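# Flip the serving platter face down onto the drying mat

## Task

Flip the serving platter, which starts face up, so that it lies face down on the drying mat, then release it. It must not touch any fixed part of the rig (rails, edges, posts, braces, brackets, arm bases or mounts). Once the platter begins to tip, do not move it quickly, and once it is past balancing on its edge it must not rotate or drop quickly, or the attempt ends. At the end no loose object may still be in a gripper, and no closed gripper may have both fingers pushing hard down on the platter. The platter must stay put without the robot holding it. Anything the robot is touching at the end must not settle by more than about a fingernail's width when left alone. Nothing may be placed or knocked off the table.

## Robot and tools

ROBOT AND FRAME. Two arms, left_arm and right_arm, face each other across a table. All positions use one scene frame in metres: origin at the table centre, table top at z = +0.020, +z up, left_arm's base on the +y side. The names left and right do not match sides of any image. Base poses: left_arm (+0.111, +0.451, +0.107), quat_wxyz (+0.673, 0, 0, -0.739); right_arm (+0.164, -0.572, +0.041), quat_wxyz (+0.495, 0, 0, +0.869). Each gripper's fingers point along its own +x axis and open and close along its own y axis. The reported end_effector_position is the midpoint between the finger pads, 3 to 4 cm short of the fingertips.

THE 14-NUMBER ROW. Both execute_actions and move use the same row of 14 numbers, each in [-1, 1], always for both arms: dx, dy, dz, rx, ry, rz, opening for left_arm, then those seven for right_arm. The first six of each arm are an offset, not a pose: a displacement of that gripper expressed in the gripper's own axes, counted from its measured pose at the start of the action (for a call's first action, the last pose a result reported). Scale: 1.0 equals 0.6 m of translation or 180 degrees of turn; rx, ry, rz form a single rotation vector. Opening is absolute, not an offset: +1 is fully open (0.088 m), empty fingers meet near -0.80, and values down to -1 add only squeeze. Closing from fully open needs at least about 0.5 s.

execute_actions(actions): a list of actions run in order. Each action is up to 15 rows, one per 1/30 s control step; if fewer are given, the last row is held until 15 steps (0.5 s) pass. Every row in an action is measured from that action's start pose, not from the row before. An empty list only returns state and images.

move(target, speed, blocking): target is one 14-number row as above, offsets counted from the pose in the latest result that shows one. Each gripper travels a straight line; all paths finish together, taking 0.5 to 10 s, and are cut off at 10 s if longer. speed is the top path speed in m/s, 0.002 to 0.5, default 0.25; rotation is capped at twice that in rad/s. Grippers turn the short way. Paths ignore obstacles and the other arm; grippers lag, stray, and may exceed speed, worst with the arm nearly straight. Faster moves and targets set deeper past contact hit and press harder. The opening is sent when the move begins. With blocking=false you get a result after 0.5 s while motion continues; execute_actions and moves are refused until a result shows the move ended, so use wait(0) or stop. The move: line reports the ending (done, off_target, moving, held, fault) and limits: paced means the sent pose was clipped; held means a check blocked steps, after which the arm may jump faster than speed. If only one arm is named, the other reached its pose and is at rest. Each gripper's remaining distance to its pose is also given.

A reply with no tool call ends everything.

MOTION LIMITS. Each control step the commanded pose is clipped to within 70 mm and 16 degrees of the measured one; damped inverse kinematics then favours position over orientation. Large offsets may need several actions, and the arm stops at its last clipped pose, so send the remainder next. Hand target lines show where each arm is currently driven. Joint friction can leave the gripper short or slightly tilted, and tiny commands may do nothing: check pose after each move and correct tilt. To keep an arm still, send the offset back to its wanted pose in a reply's first call and zeros afterwards, always with its proper opening. The simulation keeps running while you compose a reply.

RESULTS. The state line gives each gripper's position, quat_wxyz and linear and angular velocities; printed positions can be off at long reach. A pose unreachable line means a clearance check altered or blocked that arm's command. grip_measured uses the opening scale; the last Joint positions value per arm is the opening in metres. Readings can be off by about 1 mm, and read up to about 3 mm (0.061) narrow when squeezing hard. To hold something, command about 0.07 below grip_measured; less for a lighter grip. Parts under about 3 mm wide get proportionally less force. Pad force tops out near 34 to 49 N.

JOINTS AND SAFETY. Joint ranges (rad), base to wrist: waist -3.054 to 3.054, shoulder 0.000 to 3.142, elbow 0.000 to 2.356, wrist pitch -1.571 to 1.571, wrist yaw -1.571 to 1.571, wrist roll -3.142 to 3.142. Load limits (N m): waist 17, shoulder 21.1, elbow 21, wrist pitch 5.55, wrist yaw 5.53, wrist roll 5.19, held weight included. Reaching one causes a torque fault: that arm freezes for 10 s and the rest of the call is skipped. Holding loads heats motors: MOTOR HOT appears from 50 °C; at 95 °C an OVER-TEMPERATURE FAULT holds the arm, and if it does not cool within 30 to 60 s the arm and gripper lose power and go limp.

CAMERAS. cam_high is fixed overhead; cam_left_wrist and cam_right_wrist ride on the wrists; all are 504x504. Calibrations are approximate and may be a few degrees and millimetres off.

AVOID. Arms striking or pressing each other; fast tipping or dropping of the platter; slamming, hard pushes or pressing closed fingers into the platter; the platter touching rig hardware; anything leaving the table; ending while still gripping. Loose objects may occasionally get a brief external nudge.

Each tool is called after "Request:" in YAML: its name, and indented under it one key for each argument.

## Session

Request:
execute_actions:
  actions: []

Scene clock: 0.00 s.
left_arm: end_effector_position=(+0.1541, -0.0308, +0.3256) grip_measured=+0.988 end_effector_quat_wxyz=(+0.418, +0.450, -0.302, -0.729) end_effector_velocity=(-0.005, +0.001, -0.001) end_effector_angular_velocity=(+0.005, -0.002, -0.017) | right_arm: end_effector_position=(-0.0748, -0.2057, +0.3799) grip_measured=+1.000 end_effector_quat_wxyz=(+0.498, -0.464, +0.026, +0.732) end_effector_velocity=(+0.000, -0.000, -0.005) end_effector_angular_velocity=(-0.015, -0.023, +0.018)
Joint positions: left_arm=[ 0.319  1.692  1.228 -0.001  0.451  1.32   0.087] | right_arm=[ 0.185  1.852  2.202 -1.232  0.421 -0.179  0.088]
Joint velocities: left_arm=[-0.007 -0.002 -0.002 -0.007  0.007  0.007 -0.   ] | right_arm=[-0.002  0.002 -0.007 -0.007 -0.007 -0.022  0.   ]
Heat: left arm: hottest shoulder 21 °C (+0.0 °C/min); right arm: hottest wrist yaw 21 °C (+0.0 °C/min).
Hand target (left_arm): +0.154, -0.031, +0.326; -0.418, -0.450, +0.302, +0.729
Hand target (right_arm): -0.075, -0.206, +0.380; +0.498, -0.464, +0.026, +0.732

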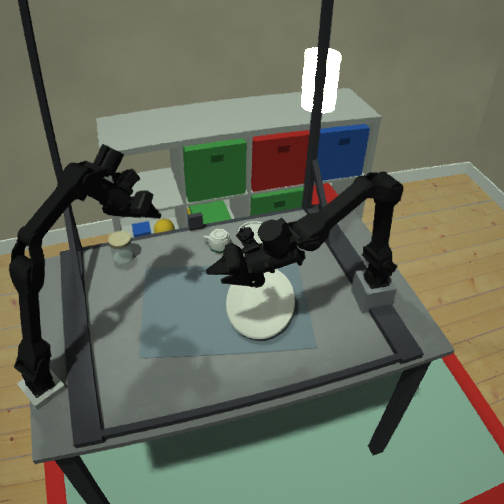

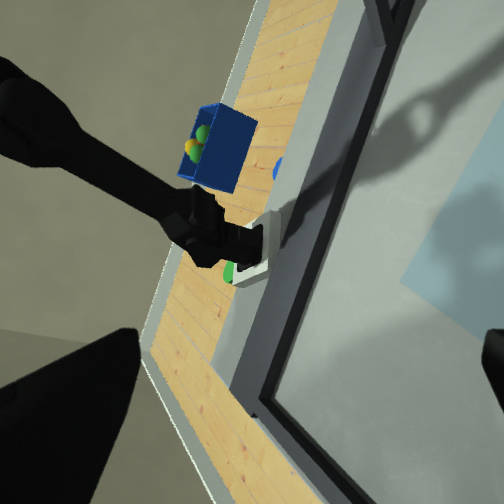

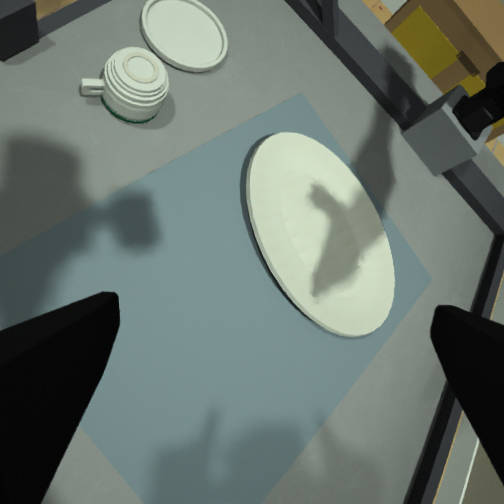

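Request:
zoom_image:
  camera: "cam_high"
  region: [200, 240, 330, 360]

Request:
zoom_image:
  camera: "cam_right_wrist"
  region: [220, 110, 420, 350]

Region (200, 240, 330, 360) of cam_high's 504x504 image, scaled by 3.877, with more detail than that image has; it fills the top 465 rows of this view, and the rest is white.

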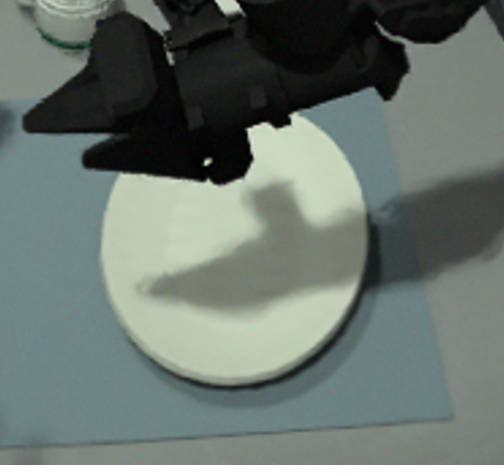

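Region (220, 110, 420, 350) of cam_right_wrist's 504x504 image, scaled by 2.100, with more detail than that image has.

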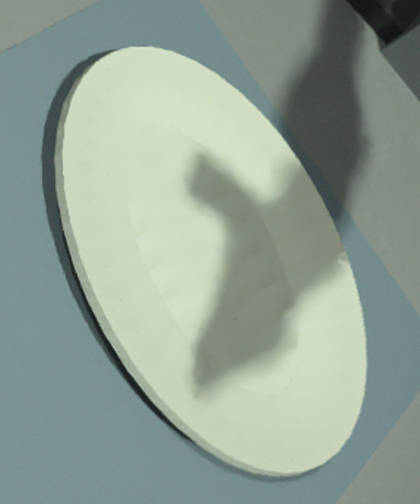

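Request:
move:
  target: [-0.45,0,0,0,0,0,1, 0,0,0,0,0,0,1]

Request:
move:
  target: [0,0,0,0,0,0,1, 0.492,-0.055,-0.163,-0.189,0.109,0.039,0.2]

Scene clock: 4.13 s.
left_arm: end_effector_position=(+0.2182, +0.2080, +0.4297) grip_measured=+0.988 end_effector_quat_wxyz=(+0.420, +0.446, -0.297, -0.732) end_effector_velocity=(-0.005, +0.005, +0.004) end_effector_angular_velocity=(+0.003, +0.011, -0.017) | right_arm: end_effector_position=(-0.0748, -0.2057, +0.3799) grip_measured=+1.000 end_effector_quat_wxyz=(+0.498, -0.464, +0.026, +0.732) end_effector_velocity=(-0.000, +0.001, +0.002) end_effector_angular_velocity=(+0.006, +0.007, +0.007)
Joint positions: left_arm=[ 1.011  1.12   1.261 -1.017  1.018  1.883  0.087] | right_arm=[ 0.185  1.852  2.202 -1.232  0.421 -0.179  0.088]
Joint velocities: left_arm=[ 0.012  0.002  0.027 -0.066  0.022  0.037  0.   ] | right_arm=[-0.002 -0.002  0.002  0.007 -0.007 -0.007  0.   ]
Heat: left arm: hottest shoulder 22 °C (+0.0 °C/min); right arm: hottest wrist pitch 21 °C (+0.0 °C/min).
Hand target (left_arm): +0.220, +0.208, +0.434; -0.420, -0.448, +0.303, +0.729
Hand target (right_arm): -0.075, -0.206, +0.380; +0.498, -0.464, +0.026, +0.732
Off the commanded pose (left_arm): 0.005 m, 1 deg.
Off the commanded pose (right_arm): 0.000 m, 0 deg.
move: done
camera_calibration (this result's frames):
cam_left_wrist: T_world_to_cam=[[-0.344157, 0.423986, -0.83773, 0.361562], [0.936302, 0.221465, -0.272565, -0.096797], [0.0699641, -0.878174, -0.473198, 0.440764], [0, 0, 0, 1]] pos_world=[0.184228, 0.255207, 0.485077]

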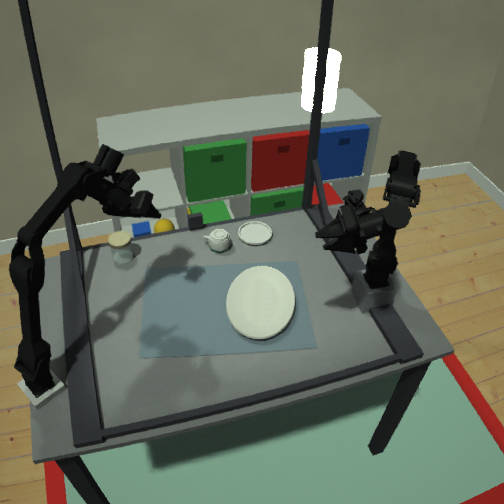

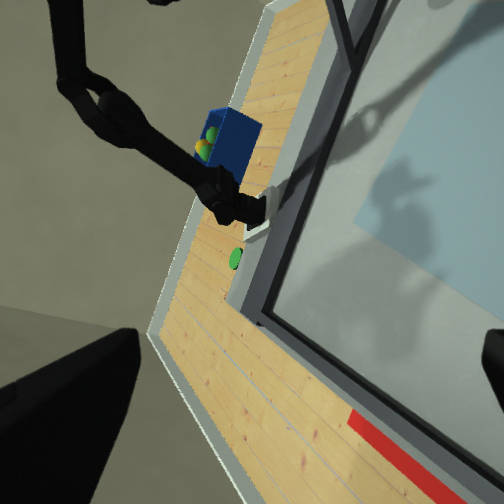

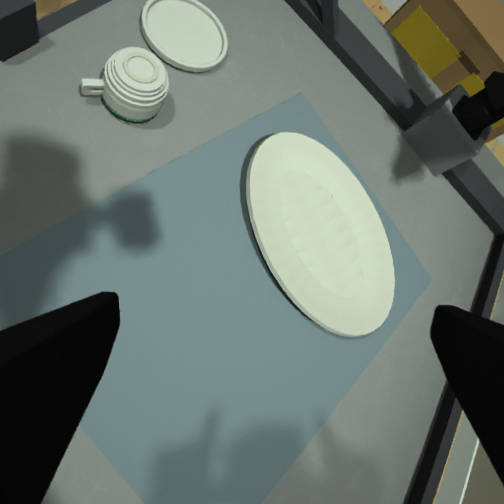

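Scene clock: 6.23 s.
left_arm: end_effector_position=(+0.2182, +0.2080, +0.4296) grip_measured=+0.988 end_effector_quat_wxyz=(+0.420, +0.446, -0.297, -0.732) end_effector_velocity=(-0.001, +0.001, -0.003) end_effector_angular_velocity=(+0.017, +0.026, +0.011) | right_arm: end_effector_position=(-0.0098, -0.0316, +0.1358) grip_measured=+0.203 end_effector_quat_wxyz=(+0.288, -0.698, -0.077, +0.651) end_effector_velocity=(+0.002, -0.004, -0.018) end_effector_angular_velocity=(-0.053, -0.024, +0.020)
Joint positions: left_arm=[ 1.011  1.12   1.261 -1.018  1.018  1.883  0.087] | right_arm=[-0.14   2.476  2.316 -0.986  0.32  -0.937  0.049]
Joint velocities: left_arm=[-0.002 -0.002 -0.007 -0.007 -0.007 -0.022 -0.   ] | right_arm=[-0.002  0.027 -0.002 -0.022 -0.007 -0.022 -0.   ]
Heat: left arm: hottest shoulder 22 °C (+9.6 °C/min); right arm: hottest wrist pitch 21 °C (+0.0 °C/min).
Hand target (left_arm): +0.218, +0.208, +0.430; -0.420, -0.446, +0.297, +0.732
Hand target (right_arm): -0.010, -0.030, +0.130; -0.284, +0.702, +0.077, -0.649
Off the commanded pose (left_arm): 0.000 m, 0 deg.
Off the commanded pose (right_arm): 0.006 m, 1 deg.
move: done
camera_calibration (this result's frames):
cam_left_wrist: T_world_to_cam=[[-0.344411, 0.42418, -0.837528, 0.361437], [0.936219, 0.221528, -0.272798, -0.0966758], [0.0698207, -0.878064, -0.473423, 0.440877], [0, 0, 0, 1]] pos_world=[0.18421, 0.25522, 0.485062]
cam_right_wrist: T_world_to_cam=[[0.222626, 0.82904, 0.512961, -0.03197], [0.855353, -0.418562, 0.305249, -0.0166493], [0.46777, 0.370806, -0.802305, 0.202042], [0, 0, 0, 1]] pos_world=[-0.0731511, -0.0553829, 0.183581]

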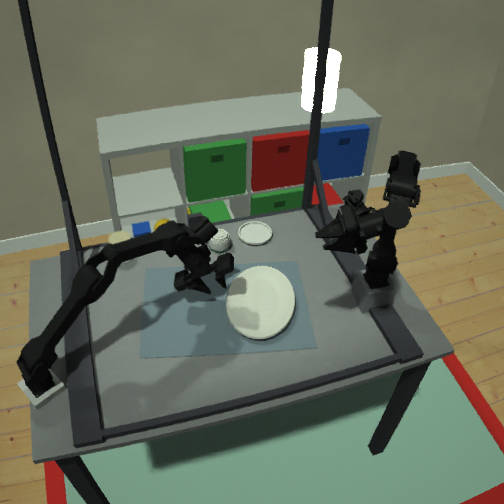

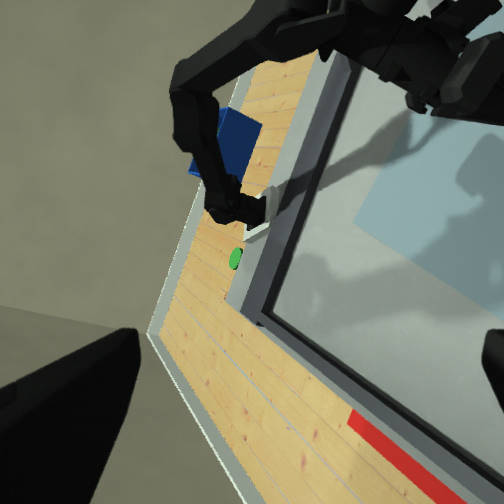

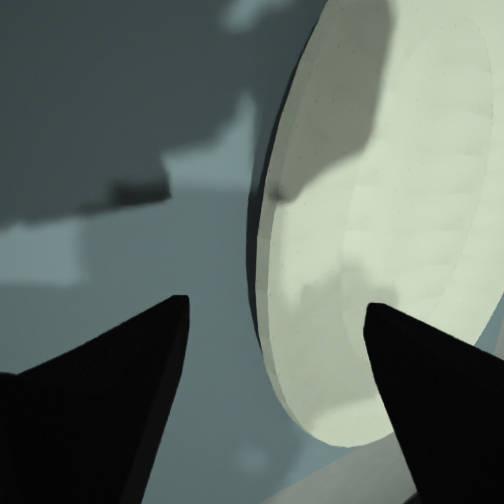

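Request:
move:
  target: [0,0,0,0,0,0,1, 0.12,0,0,0,0,0,0.2]
  speed: 0.08

Scene clock: 8.00 s.
left_arm: end_effector_position=(+0.2182, +0.2080, +0.4296) grip_measured=+0.988 end_effector_quat_wxyz=(+0.420, +0.446, -0.297, -0.732) end_effector_velocity=(+0.001, -0.001, -0.002) end_effector_angular_velocity=(+0.014, +0.013, +0.005) | right_arm: end_effector_position=(-0.0009, +0.0020, +0.0824) grip_measured=+0.203 end_effector_quat_wxyz=(+0.298, -0.690, -0.087, +0.653) end_effector_velocity=(-0.004, -0.003, -0.001) end_effector_angular_velocity=(-0.017, +0.005, +0.031)
Joint positions: left_arm=[ 1.011  1.12   1.261 -1.018  1.018  1.883  0.087] | right_arm=[-0.179  2.612  2.344 -0.833  0.305 -0.979  0.049]
Joint velocities: left_arm=[-0.002  0.007  0.002 -0.007 -0.007 -0.007 -0.   ] | right_arm=[ 0.002 -0.002 -0.002 -0.007 -0.022 -0.022 -0.   ]
Heat: left arm: hottest shoulder 22 °C (+7.5 °C/min); right arm: hottest shoulder 21 °C (+0.0 °C/min).
Hand target (left_arm): +0.218, +0.208, +0.430; -0.420, -0.446, +0.297, +0.732
Hand target (right_arm): -0.000, +0.003, +0.074; -0.292, +0.693, +0.085, -0.653
Off the commanded pose (left_arm): 0.000 m, 0 deg.
Off the commanded pose (right_arm): 0.009 m, 2 deg.
joint sent to its limit (right arm) — the command would take joint 3 (elbow) past its upper limit, so that joint was sent only as far as its limit.
move: off_target (right_arm)
camera_calibration (this result's frames):
cam_left_wrist: T_world_to_cam=[[-0.344411, 0.42418, -0.837528, 0.361437], [0.936219, 0.221528, -0.272798, -0.0966758], [0.0698207, -0.878064, -0.473423, 0.440877], [0, 0, 0, 1]] pos_world=[0.18421, 0.25522, 0.485062]
cam_right_wrist: T_world_to_cam=[[0.224457, 0.813336, 0.536752, -0.0363699], [0.859453, -0.424837, 0.284349, 0.00788888], [0.459304, 0.397489, -0.794382, 0.14185], [0, 0, 0, 1]] pos_world=[-0.0637687, -0.0234512, 0.129961]

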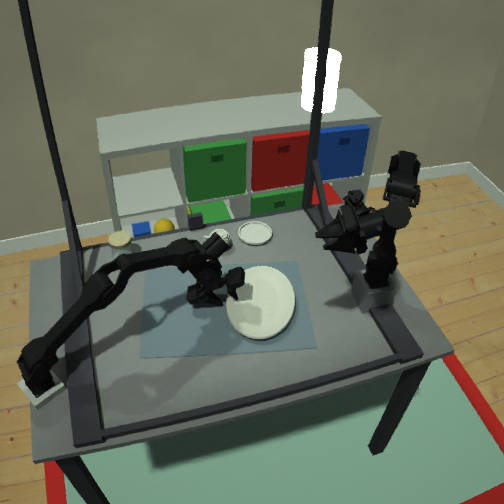

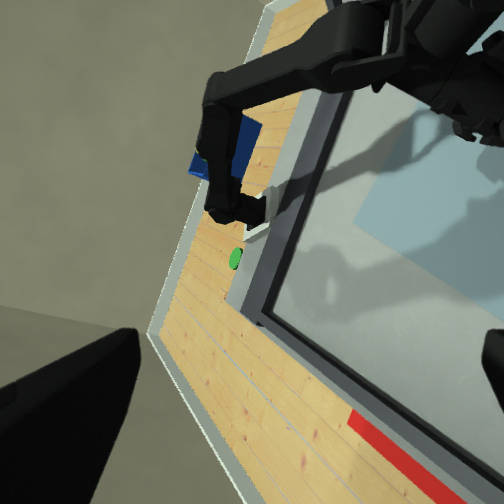

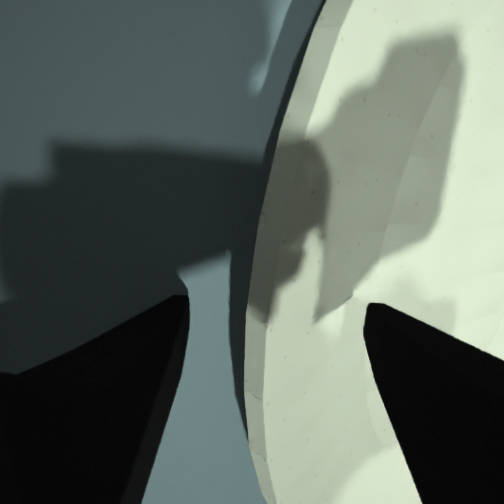

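Request:
move:
  target: [0,0,0,0,0,0,1, 0.022,0.022,0,0,0,-0.056,0.2]
  speed: 0.05

Request:
zoom_image:
  camera: "cam_high"
  region: [170, 240, 290, 350]

Scene clock: 12.10 s.
left_arm: end_effector_position=(+0.2182, +0.2080, +0.4296) grip_measured=+0.988 end_effector_quat_wxyz=(+0.420, +0.446, -0.297, -0.732) end_effector_velocity=(-0.001, +0.001, -0.002) end_effector_angular_velocity=(+0.007, -0.004, -0.001) | right_arm: end_effector_position=(-0.0057, +0.0016, +0.0788) grip_measured=+0.203 end_effector_quat_wxyz=(+0.363, -0.673, -0.153, +0.626) end_effector_velocity=(+0.001, -0.000, -0.000) end_effector_angular_velocity=(+0.012, +0.007, +0.007)
Joint positions: left_arm=[ 1.011  1.12   1.261 -1.018  1.018  1.883  0.087] | right_arm=[-0.144  2.479  1.984 -0.433  0.42  -1.001  0.049]
Joint velocities: left_arm=[-0.002 -0.002 -0.002 -0.007 -0.007  0.007 -0.   ] | right_arm=[-0.002 -0.012 -0.032  0.037 -0.007 -0.007  0.   ]
Heat: left arm: hottest shoulder 22 °C (+5.0 °C/min); right arm: hottest shoulder 24 °C (+14.9 °C/min).
Hand target (left_arm): +0.218, +0.208, +0.430; -0.420, -0.446, +0.297, +0.732
Hand target (right_arm): -0.003, -0.002, +0.064; -0.354, +0.680, +0.147, -0.625
Off the commanded pose (left_arm): 0.000 m, 0 deg.
Off the commanded pose (right_arm): 0.015 m, 2 deg.
move: off_target (right_arm)
camera_calibration (this result's frames):
cam_left_wrist: T_world_to_cam=[[-0.344411, 0.42418, -0.837528, 0.361437], [0.936219, 0.221528, -0.272798, -0.0966758], [0.0698207, -0.878064, -0.473423, 0.440877], [0, 0, 0, 1]] pos_world=[0.18421, 0.25522, 0.485062]
cam_right_wrist: T_world_to_cam=[[0.204715, 0.693019, 0.691242, -0.0450782], [0.844768, -0.48181, 0.232866, 0.0168786], [0.494428, 0.536268, -0.684074, 0.132708], [0, 0, 0, 1]] pos_world=[-0.0706448, -0.0317946, 0.118012]

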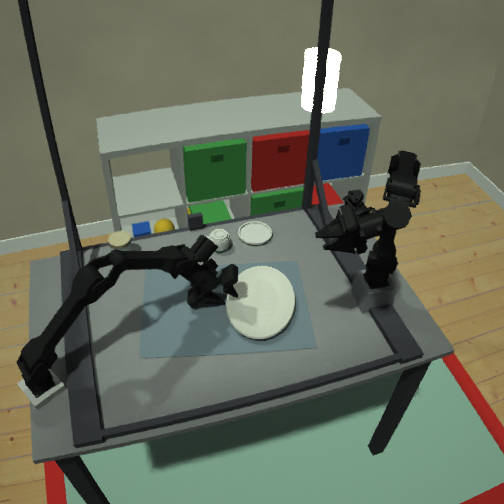

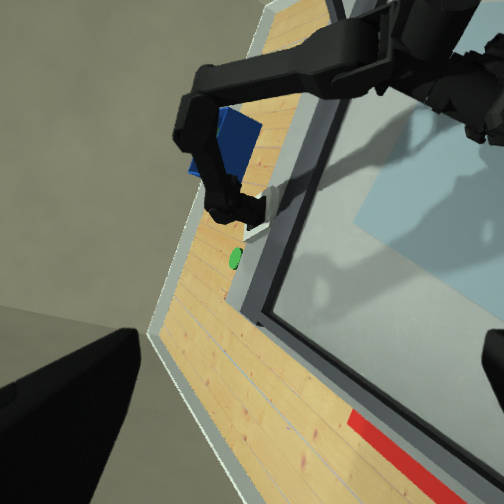

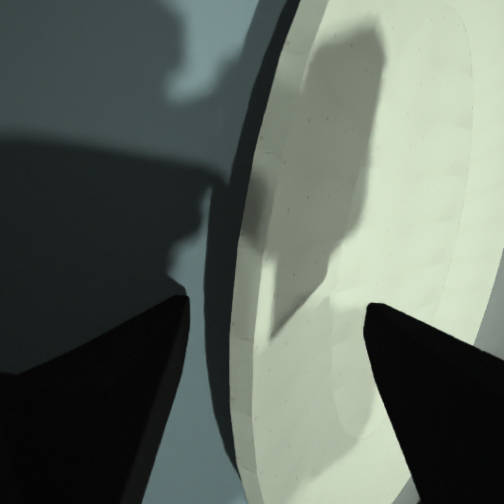

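Region (170, 240, 290, 350) of cam_high's 504x504 image, scaled by 4.200, with more detail than that image has; it fills the top 462 rows of this view, and the rest is white.

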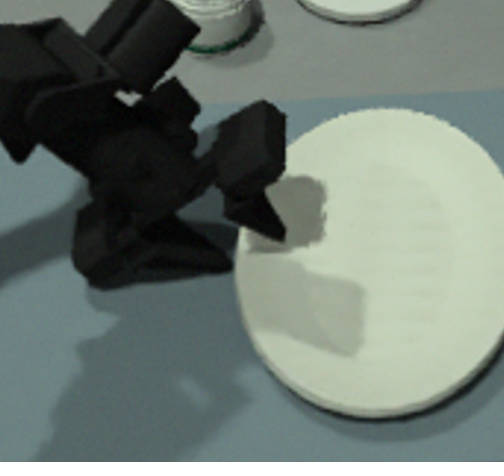

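Request:
move:
  target: [0,0,0,0,0,0,1, 0.025,0.022,0,0,0,0,0.2]
  speed: 0.04

Request:
zoom_image:
  camera: "cam_high"
  region: [170, 240, 290, 350]

Scene clock: 13.03 s.
left_arm: end_effector_position=(+0.2182, +0.2080, +0.4296) grip_measured=+0.988 end_effector_quat_wxyz=(+0.420, +0.446, -0.297, -0.732) end_effector_velocity=(-0.004, -0.000, -0.000) end_effector_angular_velocity=(-0.002, +0.003, -0.015) | right_arm: end_effector_position=(-0.0082, +0.0073, +0.0811) grip_measured=+0.203 end_effector_quat_wxyz=(+0.378, -0.661, -0.163, +0.627) end_effector_velocity=(-0.000, +0.001, -0.007) end_effector_angular_velocity=(-0.001, +0.001, +0.007)
Joint positions: left_arm=[ 1.011  1.12   1.261 -1.018  1.018  1.883  0.087] | right_arm=[-0.143  2.481  1.975 -0.38   0.424 -1.002  0.049]
Joint velocities: left_arm=[-0.007 -0.002 -0.002 -0.007  0.007  0.007 -0.   ] | right_arm=[-0.002  0.012 -0.007  0.022 -0.007 -0.007 -0.   ]
Heat: left arm: hottest shoulder 22 °C (+4.6 °C/min); right arm: hottest shoulder 24 °C (+13.8 °C/min).
Hand target (left_arm): +0.218, +0.208, +0.430; -0.420, -0.446, +0.297, +0.732
Hand target (right_arm): -0.006, +0.002, +0.059; -0.363, +0.673, +0.153, -0.626
Off the commanded pose (left_arm): 0.000 m, 0 deg.
Off the commanded pose (right_arm): 0.023 m, 2 deg.
move: off_target (right_arm)
camera_calibration (this result's frames):
cam_left_wrist: T_world_to_cam=[[-0.344411, 0.42418, -0.837528, 0.361437], [0.936219, 0.221528, -0.272798, -0.0966758], [0.0698207, -0.878064, -0.473423, 0.440877], [0, 0, 0, 1]] pos_world=[0.18421, 0.25522, 0.485062]
cam_right_wrist: T_world_to_cam=[[0.214429, 0.664637, 0.715736, -0.0518477], [0.846962, -0.491507, 0.202673, 0.0237414], [0.486493, 0.562742, -0.668316, 0.130905], [0, 0, 0, 1]] pos_world=[-0.0726748, -0.0275368, 0.119784]

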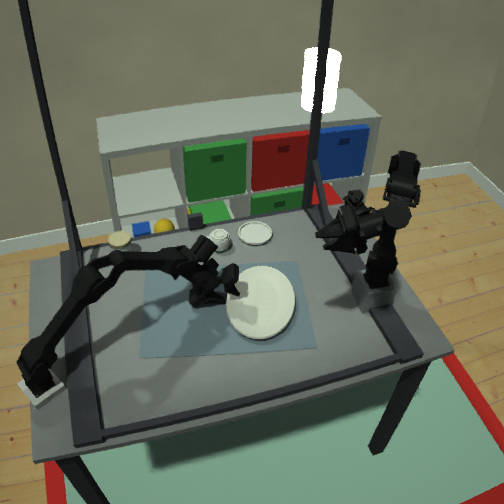

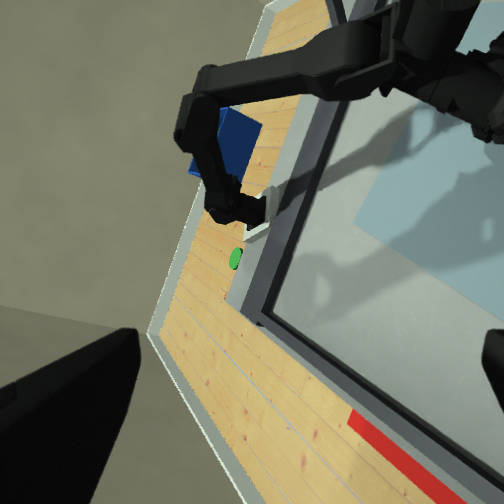

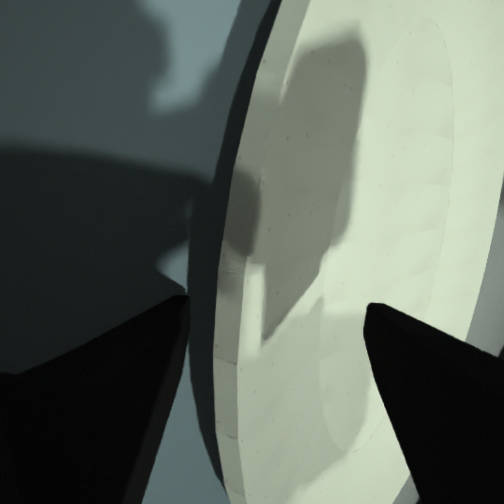

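Region (170, 240, 290, 350) of cam_high's 504x504 image, scaled by 4.200, with more detail than that image has; it fills the top 462 rows of this view, and the rest is white.

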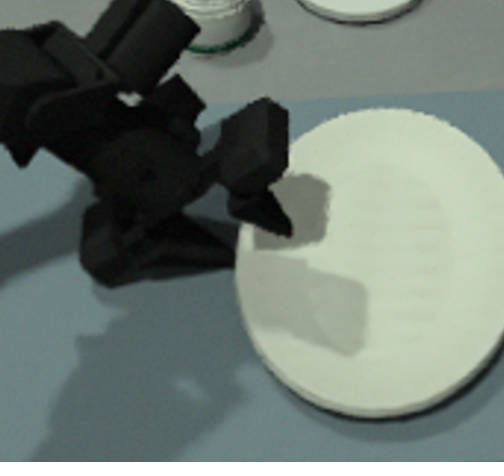

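Request:
move:
  target: [0,0,0,0,0,0,1, 0.03,-0.035,0,0,0,0,0.2]
  speed: 0.04

Request:
zoom_image:
  camera: "cam_high"
  region: [170, 240, 290, 350]

Scene clock: 14.30 s.
left_arm: end_effector_position=(+0.2182, +0.2080, +0.4296) grip_measured=+0.988 end_effector_quat_wxyz=(+0.420, +0.446, -0.297, -0.732) end_effector_velocity=(+0.001, +0.001, -0.003) end_effector_angular_velocity=(+0.020, +0.002, +0.015) | right_arm: end_effector_position=(-0.0067, +0.0212, +0.0836) grip_measured=+0.203 end_effector_quat_wxyz=(+0.364, -0.669, -0.162, +0.627) end_effector_velocity=(+0.001, -0.002, -0.005) end_effector_angular_velocity=(-0.035, -0.003, -0.003)
Joint positions: left_arm=[ 1.011  1.12   1.261 -1.018  1.018  1.883  0.087] | right_arm=[-0.157  2.552  2.131 -0.484  0.408 -1.027  0.049]
Joint velocities: left_arm=[-0.002 -0.002 -0.002 -0.007 -0.022 -0.007 -0.   ] | right_arm=[-0.002  0.017  0.032 -0.051 -0.007  0.007 -0.   ]
Heat: left arm: hottest shoulder 22 °C (+4.2 °C/min); right arm: hottest shoulder 24 °C (+12.6 °C/min).
Hand target (left_arm): +0.218, +0.208, +0.430; -0.420, -0.446, +0.297, +0.732
Hand target (right_arm): +0.000, +0.033, +0.083; -0.378, +0.661, +0.163, -0.627
Off the commanded pose (left_arm): 0.000 m, 0 deg.
Off the commanded pose (right_arm): 0.014 m, 2 deg.
move: off_target (right_arm)
camera_calibration (this result's frames):
cam_left_wrist: T_world_to_cam=[[-0.344411, 0.42418, -0.837528, 0.361437], [0.936219, 0.221528, -0.272798, -0.0966758], [0.0698207, -0.878064, -0.473423, 0.440877], [0, 0, 0, 1]] pos_world=[0.18421, 0.25522, 0.485062]
cam_right_wrist: T_world_to_cam=[[0.195475, 0.686557, 0.700306, -0.0624828], [0.850866, -0.473809, 0.227006, 0.026418], [0.487664, 0.551493, -0.676786, 0.124956], [0, 0, 0, 1]] pos_world=[-0.0712007, -0.013497, 0.122328]

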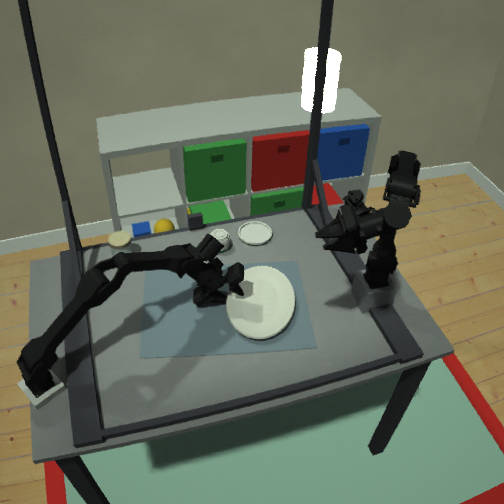

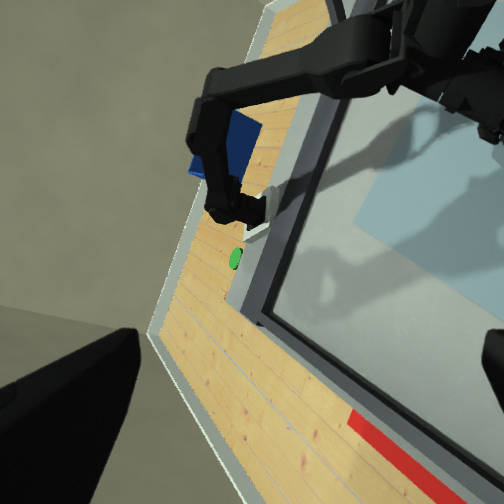

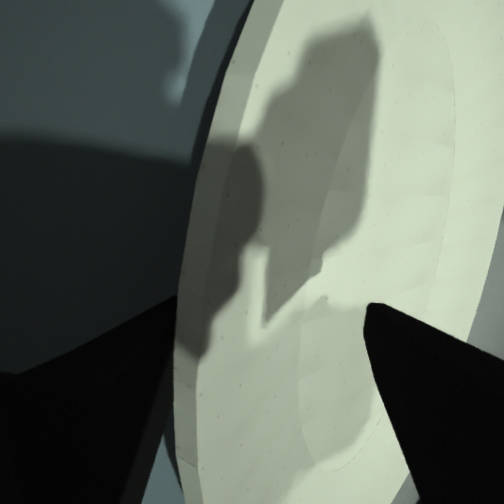

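Region (170, 240, 290, 350) of cam_high's 504x504 image, scaled by 4.200, with more detail than that image has; it fills the top 462 rows of this view, and the rest is white.

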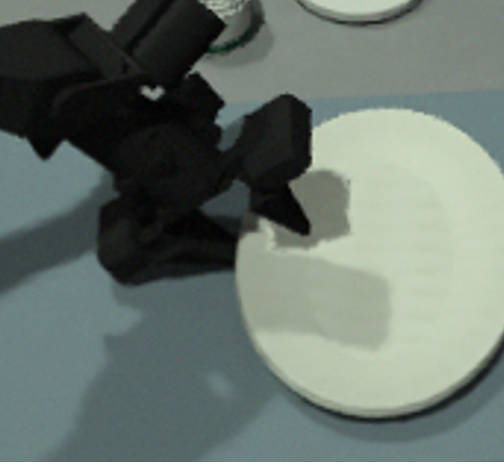

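Request:
move:
  target: [0,0,0,0,0,0,1, 0.02,-0.02,0,0,0,0,0.2]
  speed: 0.04

Request:
move:
  target: [0,0,0,0,0,0,1, 0,0,0,0,0,0,-0.9]

Scene clock: 15.20 s.
left_arm: end_effector_position=(+0.2182, +0.2080, +0.4296) grip_measured=+0.988 end_effector_quat_wxyz=(+0.420, +0.446, -0.297, -0.732) end_effector_velocity=(+0.002, -0.000, -0.001) end_effector_angular_velocity=(+0.008, +0.014, +0.016) | right_arm: end_effector_position=(-0.0080, +0.0237, +0.0841) grip_measured=+0.203 end_effector_quat_wxyz=(+0.348, -0.680, -0.160, +0.625) end_effector_velocity=(-0.008, +0.021, +0.005) end_effector_angular_velocity=(+0.056, +0.071, +0.013)
Joint positions: left_arm=[ 1.011  1.12   1.261 -1.018  1.018  1.883  0.087] | right_arm=[-0.157  2.591  2.221 -0.566  0.406 -1.043  0.049]
Joint velocities: left_arm=[ 0.002  0.002 -0.002  0.007 -0.007 -0.022  0.   ] | right_arm=[-0.012  0.051  0.09   0.037 -0.051  0.007 -0.   ]
Heat: left arm: hottest shoulder 22 °C (+3.9 °C/min); right arm: hottest shoulder 25 °C (+15.8 °C/min).
Hand target (left_arm): +0.218, +0.208, +0.430; -0.420, -0.446, +0.297, +0.732
Hand target (right_arm): -0.001, +0.036, +0.084; -0.364, +0.669, +0.162, -0.627
Off the commanded pose (left_arm): 0.000 m, 0 deg.
Off the commanded pose (right_arm): 0.015 m, 2 deg.
move: off_target (right_arm)
camera_calibration (this result's frames):
cam_left_wrist: T_world_to_cam=[[-0.344411, 0.42418, -0.837528, 0.361437], [0.936219, 0.221528, -0.272798, -0.0966758], [0.0698207, -0.878064, -0.473423, 0.440877], [0, 0, 0, 1]] pos_world=[0.18421, 0.25522, 0.485062]
cam_right_wrist: T_world_to_cam=[[0.172581, 0.71037, 0.682342, -0.0634772], [0.852125, -0.455144, 0.258316, 0.0255357], [0.494063, 0.53686, -0.683873, 0.125546], [0, 0, 0, 1]] pos_world=[-0.0728322, -0.0106858, 0.122574]

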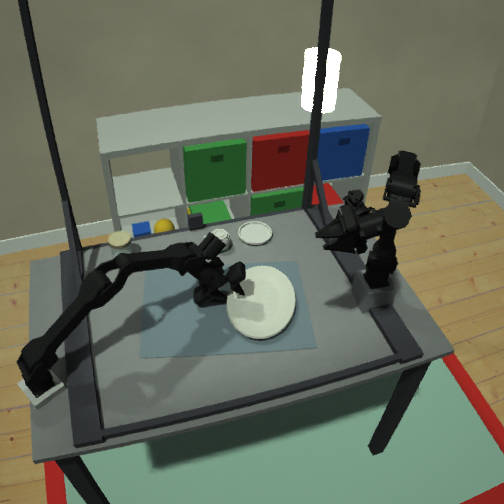

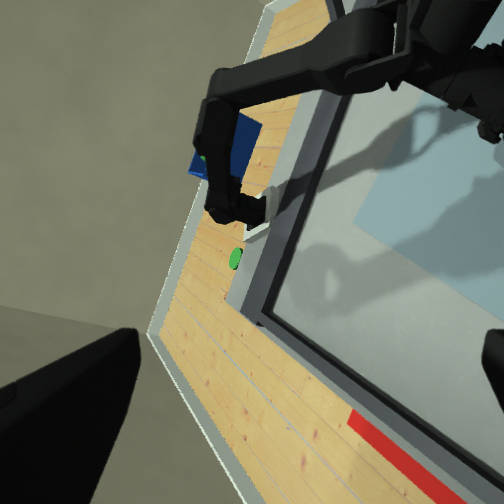

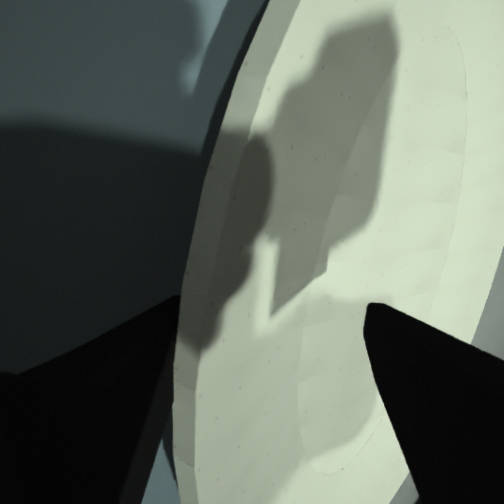

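Scene clock: 15.77 s.
left_arm: end_effector_position=(+0.2182, +0.2080, +0.4296) grip_measured=+0.988 end_effector_quat_wxyz=(+0.420, +0.446, -0.297, -0.732) end_effector_velocity=(-0.002, -0.000, -0.001) end_effector_angular_velocity=(+0.008, +0.032, +0.002) | right_arm: end_effector_position=(-0.0178, +0.0202, +0.0904) grip_measured=-0.479 end_effector_quat_wxyz=(+0.350, -0.677, -0.165, +0.626) end_effector_velocity=(+0.007, +0.000, -0.004) end_effector_angular_velocity=(-0.015, -0.004, -0.002)
Joint positions: left_arm=[ 1.011  1.12   1.261 -1.018  1.018  1.883  0.087] | right_arm=[-0.138  2.579  2.22  -0.57   0.416 -1.033  0.016]
Joint velocities: left_arm=[-0.002  0.002 -0.002 -0.007  0.007 -0.022 -0.   ] | right_arm=[-0.012  0.002 -0.002 -0.007 -0.007 -0.007 -0.   ]
Heat: left arm: hottest shoulder 22 °C (+3.8 °C/min); right arm: hottest shoulder 25 °C (+15.2 °C/min).
Hand target (left_arm): +0.218, +0.208, +0.430; -0.420, -0.446, +0.297, +0.732
Hand target (right_arm): -0.008, +0.023, +0.084; -0.348, +0.680, +0.160, -0.625
Off the commanded pose (left_arm): 0.000 m, 0 deg.
Off the commanded pose (right_arm): 0.012 m, 1 deg.
move: off_target (right_arm)
camera_calibration (this result's frames):
cam_left_wrist: T_world_to_cam=[[-0.344411, 0.42418, -0.837528, 0.361437], [0.936219, 0.221528, -0.272798, -0.0966758], [0.0698207, -0.878064, -0.473423, 0.440877], [0, 0, 0, 1]] pos_world=[0.18421, 0.25522, 0.485062]
cam_right_wrist: T_world_to_cam=[[0.169757, 0.704109, 0.689502, -0.0642852], [0.854915, -0.453246, 0.252365, 0.0312059], [0.490206, 0.546625, -0.678895, 0.13587], [0, 0, 0, 1]] pos_world=[-0.0823696, -0.0148621, 0.128691]

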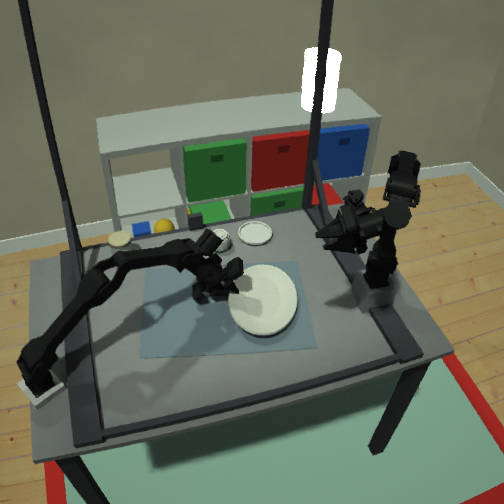

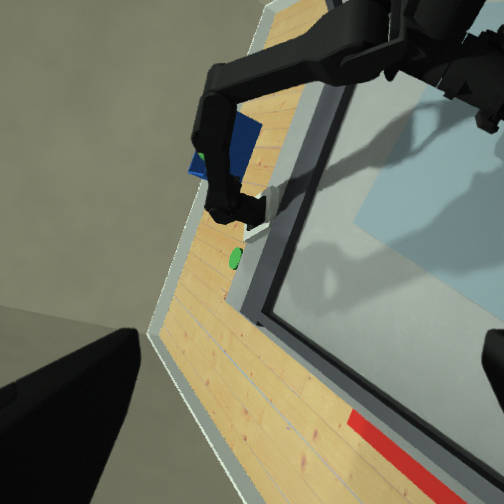

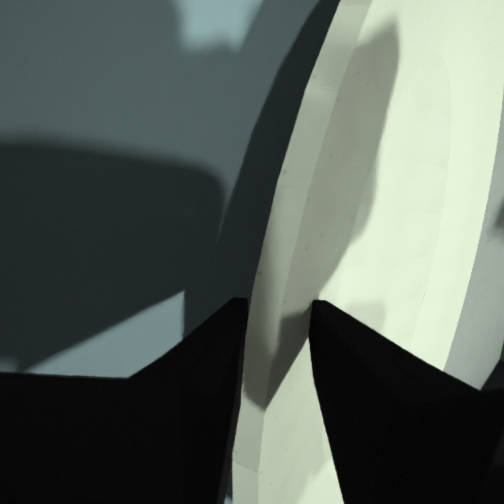

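Request:
move:
  target: [0,0,0,0,0,0,1, -0.07,-0.055,0,0,0,-0.07,-0.9]
  speed: 0.03

Scene clock: 19.93 s.
left_arm: end_effector_position=(+0.2182, +0.2080, +0.4296) grip_measured=+0.988 end_effector_quat_wxyz=(+0.420, +0.446, -0.297, -0.732) end_effector_velocity=(-0.001, +0.002, -0.003) end_effector_angular_velocity=(+0.020, +0.020, +0.010) | right_arm: end_effector_position=(-0.0075, +0.0202, +0.1241) grip_measured=-0.654 end_effector_quat_wxyz=(+0.412, -0.663, -0.224, +0.583) end_effector_velocity=(+0.001, -0.001, +0.001) end_effector_angular_velocity=(-0.001, -0.000, +0.007)
Joint positions: left_arm=[ 1.011  1.12   1.261 -1.018  1.018  1.883  0.087] | right_arm=[-0.128  2.442  1.98  -0.291  0.534 -1.1    0.007]
Joint velocities: left_arm=[ 0.002 -0.002 -0.002 -0.022 -0.007 -0.007  0.   ] | right_arm=[-0.002 -0.012 -0.017  0.007 -0.007 -0.007 -0.   ]
Heat: left arm: hottest shoulder 22 °C (+3.0 °C/min); right arm: hottest shoulder 29 °C (+24.1 °C/min).
Hand target (left_arm): +0.218, +0.208, +0.430; -0.420, -0.446, +0.297, +0.732
Hand target (right_arm): -0.017, +0.016, +0.143; -0.416, +0.655, +0.237, -0.584
Off the commanded pose (left_arm): 0.000 m, 0 deg.
Off the commanded pose (right_arm): 0.022 m, 2 deg.
move: off_target (right_arm)
camera_calibration (this result's frames):
cam_left_wrist: T_world_to_cam=[[-0.344411, 0.42418, -0.837528, 0.361437], [0.936219, 0.221528, -0.272798, -0.0966758], [0.0698207, -0.878064, -0.473423, 0.440877], [0, 0, 0, 1]] pos_world=[0.18421, 0.25522, 0.485062]
cam_right_wrist: T_world_to_cam=[[0.139025, 0.561536, 0.815689, -0.102205], [0.829138, -0.51639, 0.214175, 0.019779], [0.541481, 0.646543, -0.537382, 0.13448], [0, 0, 0, 1]] pos_world=[-0.0750088, -0.0193416, 0.151398]

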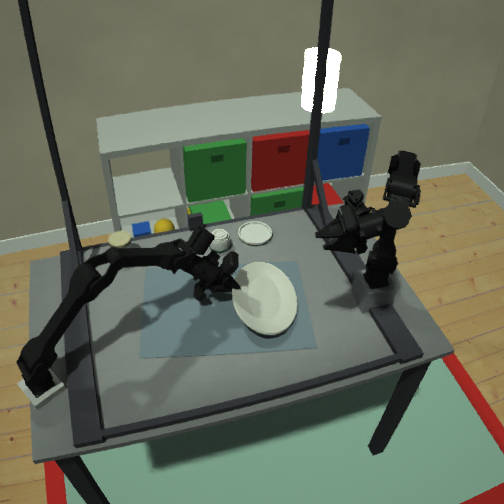

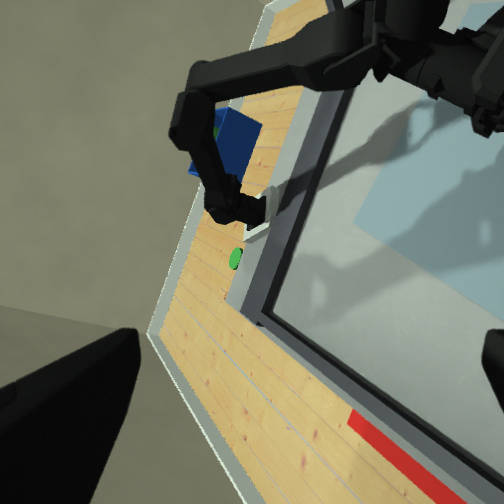

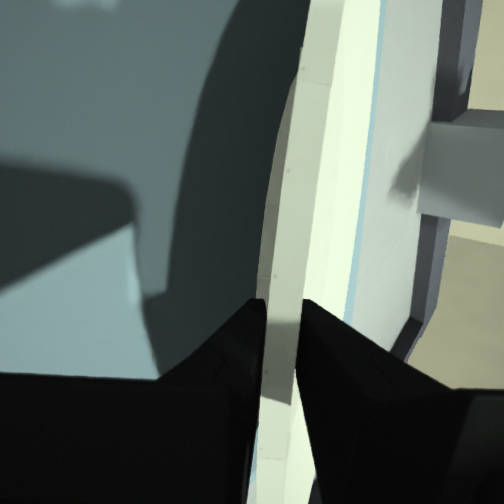

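Request:
move:
  target: [0,0,0,0,0,0,1, -0.17,-0.21,0,0,0,0,-0.9]
  speed: 0.04

Scene clock: 24.43 s.
left_arm: end_effector_position=(+0.2182, +0.2080, +0.4296) grip_measured=+0.988 end_effector_quat_wxyz=(+0.420, +0.446, -0.297, -0.732) end_effector_velocity=(-0.002, +0.002, -0.003) end_effector_angular_velocity=(+0.016, +0.008, -0.001) | right_arm: end_effector_position=(-0.0026, +0.0031, +0.1877) grip_measured=-0.673 end_effector_quat_wxyz=(+0.355, -0.700, -0.196, +0.588) end_effector_velocity=(+0.002, -0.003, -0.001) end_effector_angular_velocity=(-0.013, +0.014, -0.013)
Joint positions: left_arm=[ 1.011  1.12   1.261 -1.018  1.018  1.883  0.087] | right_arm=[-0.13   2.427  2.292 -0.763  0.506 -1.101  0.006]
Joint velocities: left_arm=[-0.002 -0.002 -0.002 -0.022 -0.007  0.007  0.   ] | right_arm=[-0.002 -0.002  0.002 -0.022 -0.007  0.022  0.   ]
Heat: left arm: hottest shoulder 22 °C (+2.5 °C/min); right arm: hottest shoulder 34 °C (+31.9 °C/min).
Hand target (left_arm): +0.218, +0.208, +0.430; -0.420, -0.446, +0.297, +0.732
Hand target (right_arm): -0.003, +0.005, +0.259; -0.415, +0.659, +0.228, -0.584
Off the commanded pose (left_arm): 0.000 m, 0 deg.
Off the commanded pose (right_arm): 0.099 m, 8 deg; position clipped at the last step of the last action.
joint sent to its limit (right arm) — the command would take joint 3 (elbow) past its upper limit, so that joint was sent only as far as its limit.
move: off_target (right_arm); limits=paced
camera_calibration (this result's frames):
cam_left_wrist: T_world_to_cam=[[-0.344411, 0.42418, -0.837528, 0.361437], [0.936219, 0.221528, -0.272798, -0.0966758], [0.0698207, -0.878064, -0.473423, 0.440877], [0, 0, 0, 1]] pos_world=[0.18421, 0.25522, 0.485062]
cam_right_wrist: T_world_to_cam=[[0.0981939, 0.673654, 0.732494, -0.130015], [0.827363, -0.464288, 0.316081, -0.0260475], [0.553017, 0.575002, -0.602947, 0.189725], [0, 0, 0, 1]] pos_world=[-0.0706038, -0.0336009, 0.217862]

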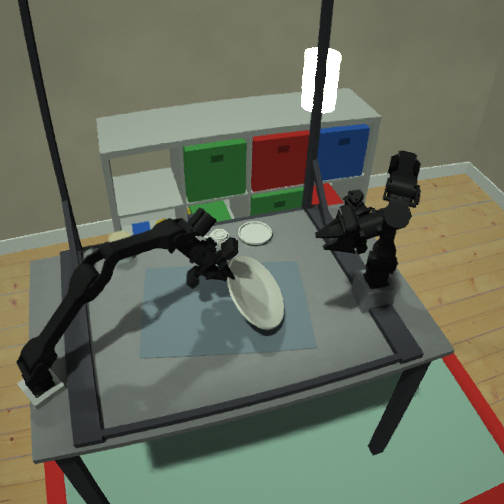

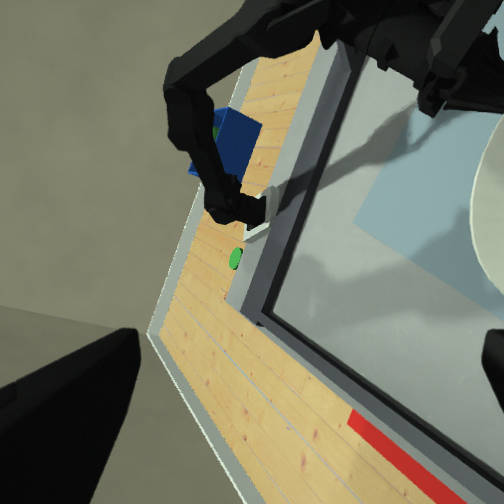

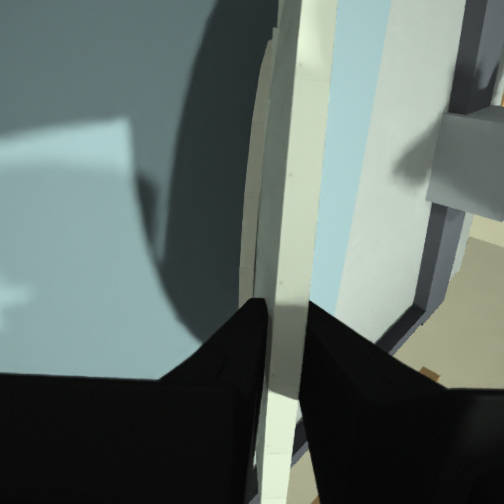

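Request:
move:
  target: [0,0,0,0,0,0,1, -0.32,-0.01,-0.128,0,0,-0.055,-0.9]
  speed: 0.05

Scene clock: 29.37 s.
left_arm: end_effector_position=(+0.2182, +0.2080, +0.4296) grip_measured=+0.988 end_effector_quat_wxyz=(+0.420, +0.446, -0.297, -0.732) end_effector_velocity=(-0.001, +0.000, -0.001) end_effector_angular_velocity=(+0.005, +0.020, +0.001) | right_arm: end_effector_position=(+0.0222, -0.1442, +0.2824) grip_measured=-0.674 end_effector_quat_wxyz=(+0.352, -0.706, -0.236, +0.567) end_effector_velocity=(+0.005, -0.003, -0.007) end_effector_angular_velocity=(-0.032, -0.016, +0.002)
Joint positions: left_arm=[ 1.011  1.12   1.261 -1.018  1.018  1.883  0.087] | right_arm=[-0.021  1.766  1.634 -0.755  0.612 -1.099  0.006]
Joint velocities: left_arm=[ 0.002  0.002 -0.002 -0.007  0.007 -0.007 -0.   ] | right_arm=[-0.007 -0.002 -0.012 -0.022 -0.007 -0.007 -0.   ]
Heat: left arm: hottest shoulder 22 °C (+2.0 °C/min); right arm: hottest shoulder 40 °C (+38.8 °C/min).
Hand target (left_arm): +0.218, +0.208, +0.430; -0.420, -0.446, +0.297, +0.732
Hand target (right_arm): +0.030, -0.148, +0.326; -0.405, +0.680, +0.254, -0.556
Off the commanded pose (left_arm): 0.000 m, 0 deg.
Off the commanded pose (right_arm): 0.046 m, 7 deg.
move: off_target (right_arm)
camera_calibration (this result's frames):
cam_left_wrist: T_world_to_cam=[[-0.344411, 0.42418, -0.837528, 0.361437], [0.936219, 0.221528, -0.272798, -0.0966758], [0.0698207, -0.878064, -0.473423, 0.440877], [0, 0, 0, 1]] pos_world=[0.18421, 0.25522, 0.485062]
cam_right_wrist: T_world_to_cam=[[0.0208554, 0.640906, 0.767336, -0.11543], [0.823551, -0.446173, 0.350277, -0.15187], [0.566859, 0.624635, -0.537124, 0.305975], [0, 0, 0, 1]] pos_world=[-0.0459648, -0.184903, 0.306116]

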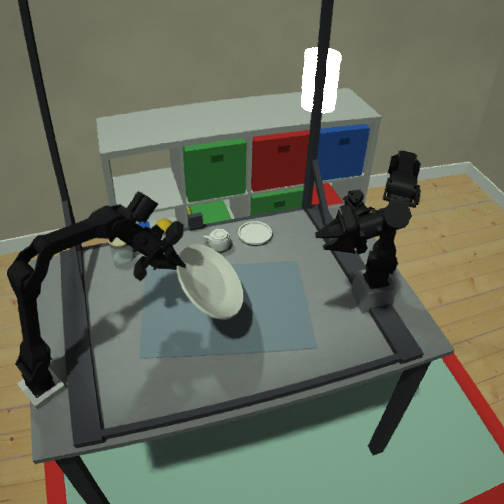

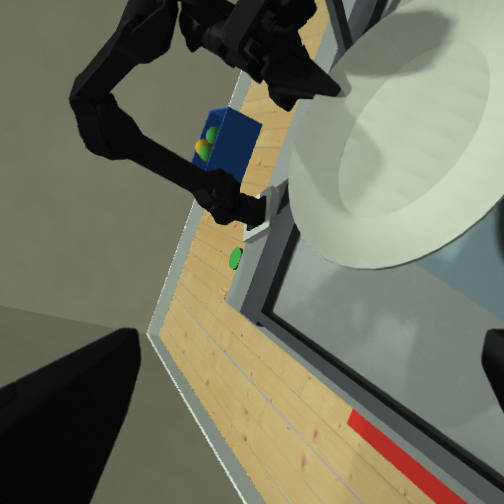

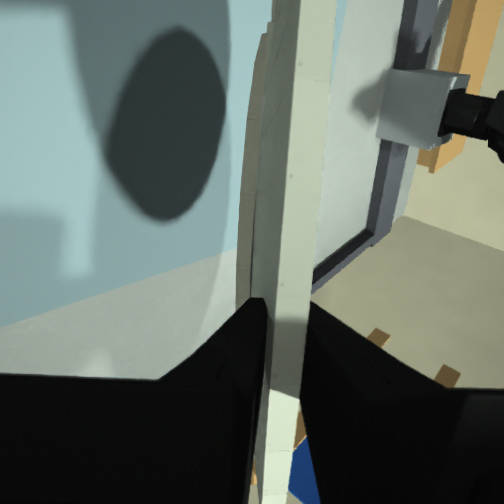

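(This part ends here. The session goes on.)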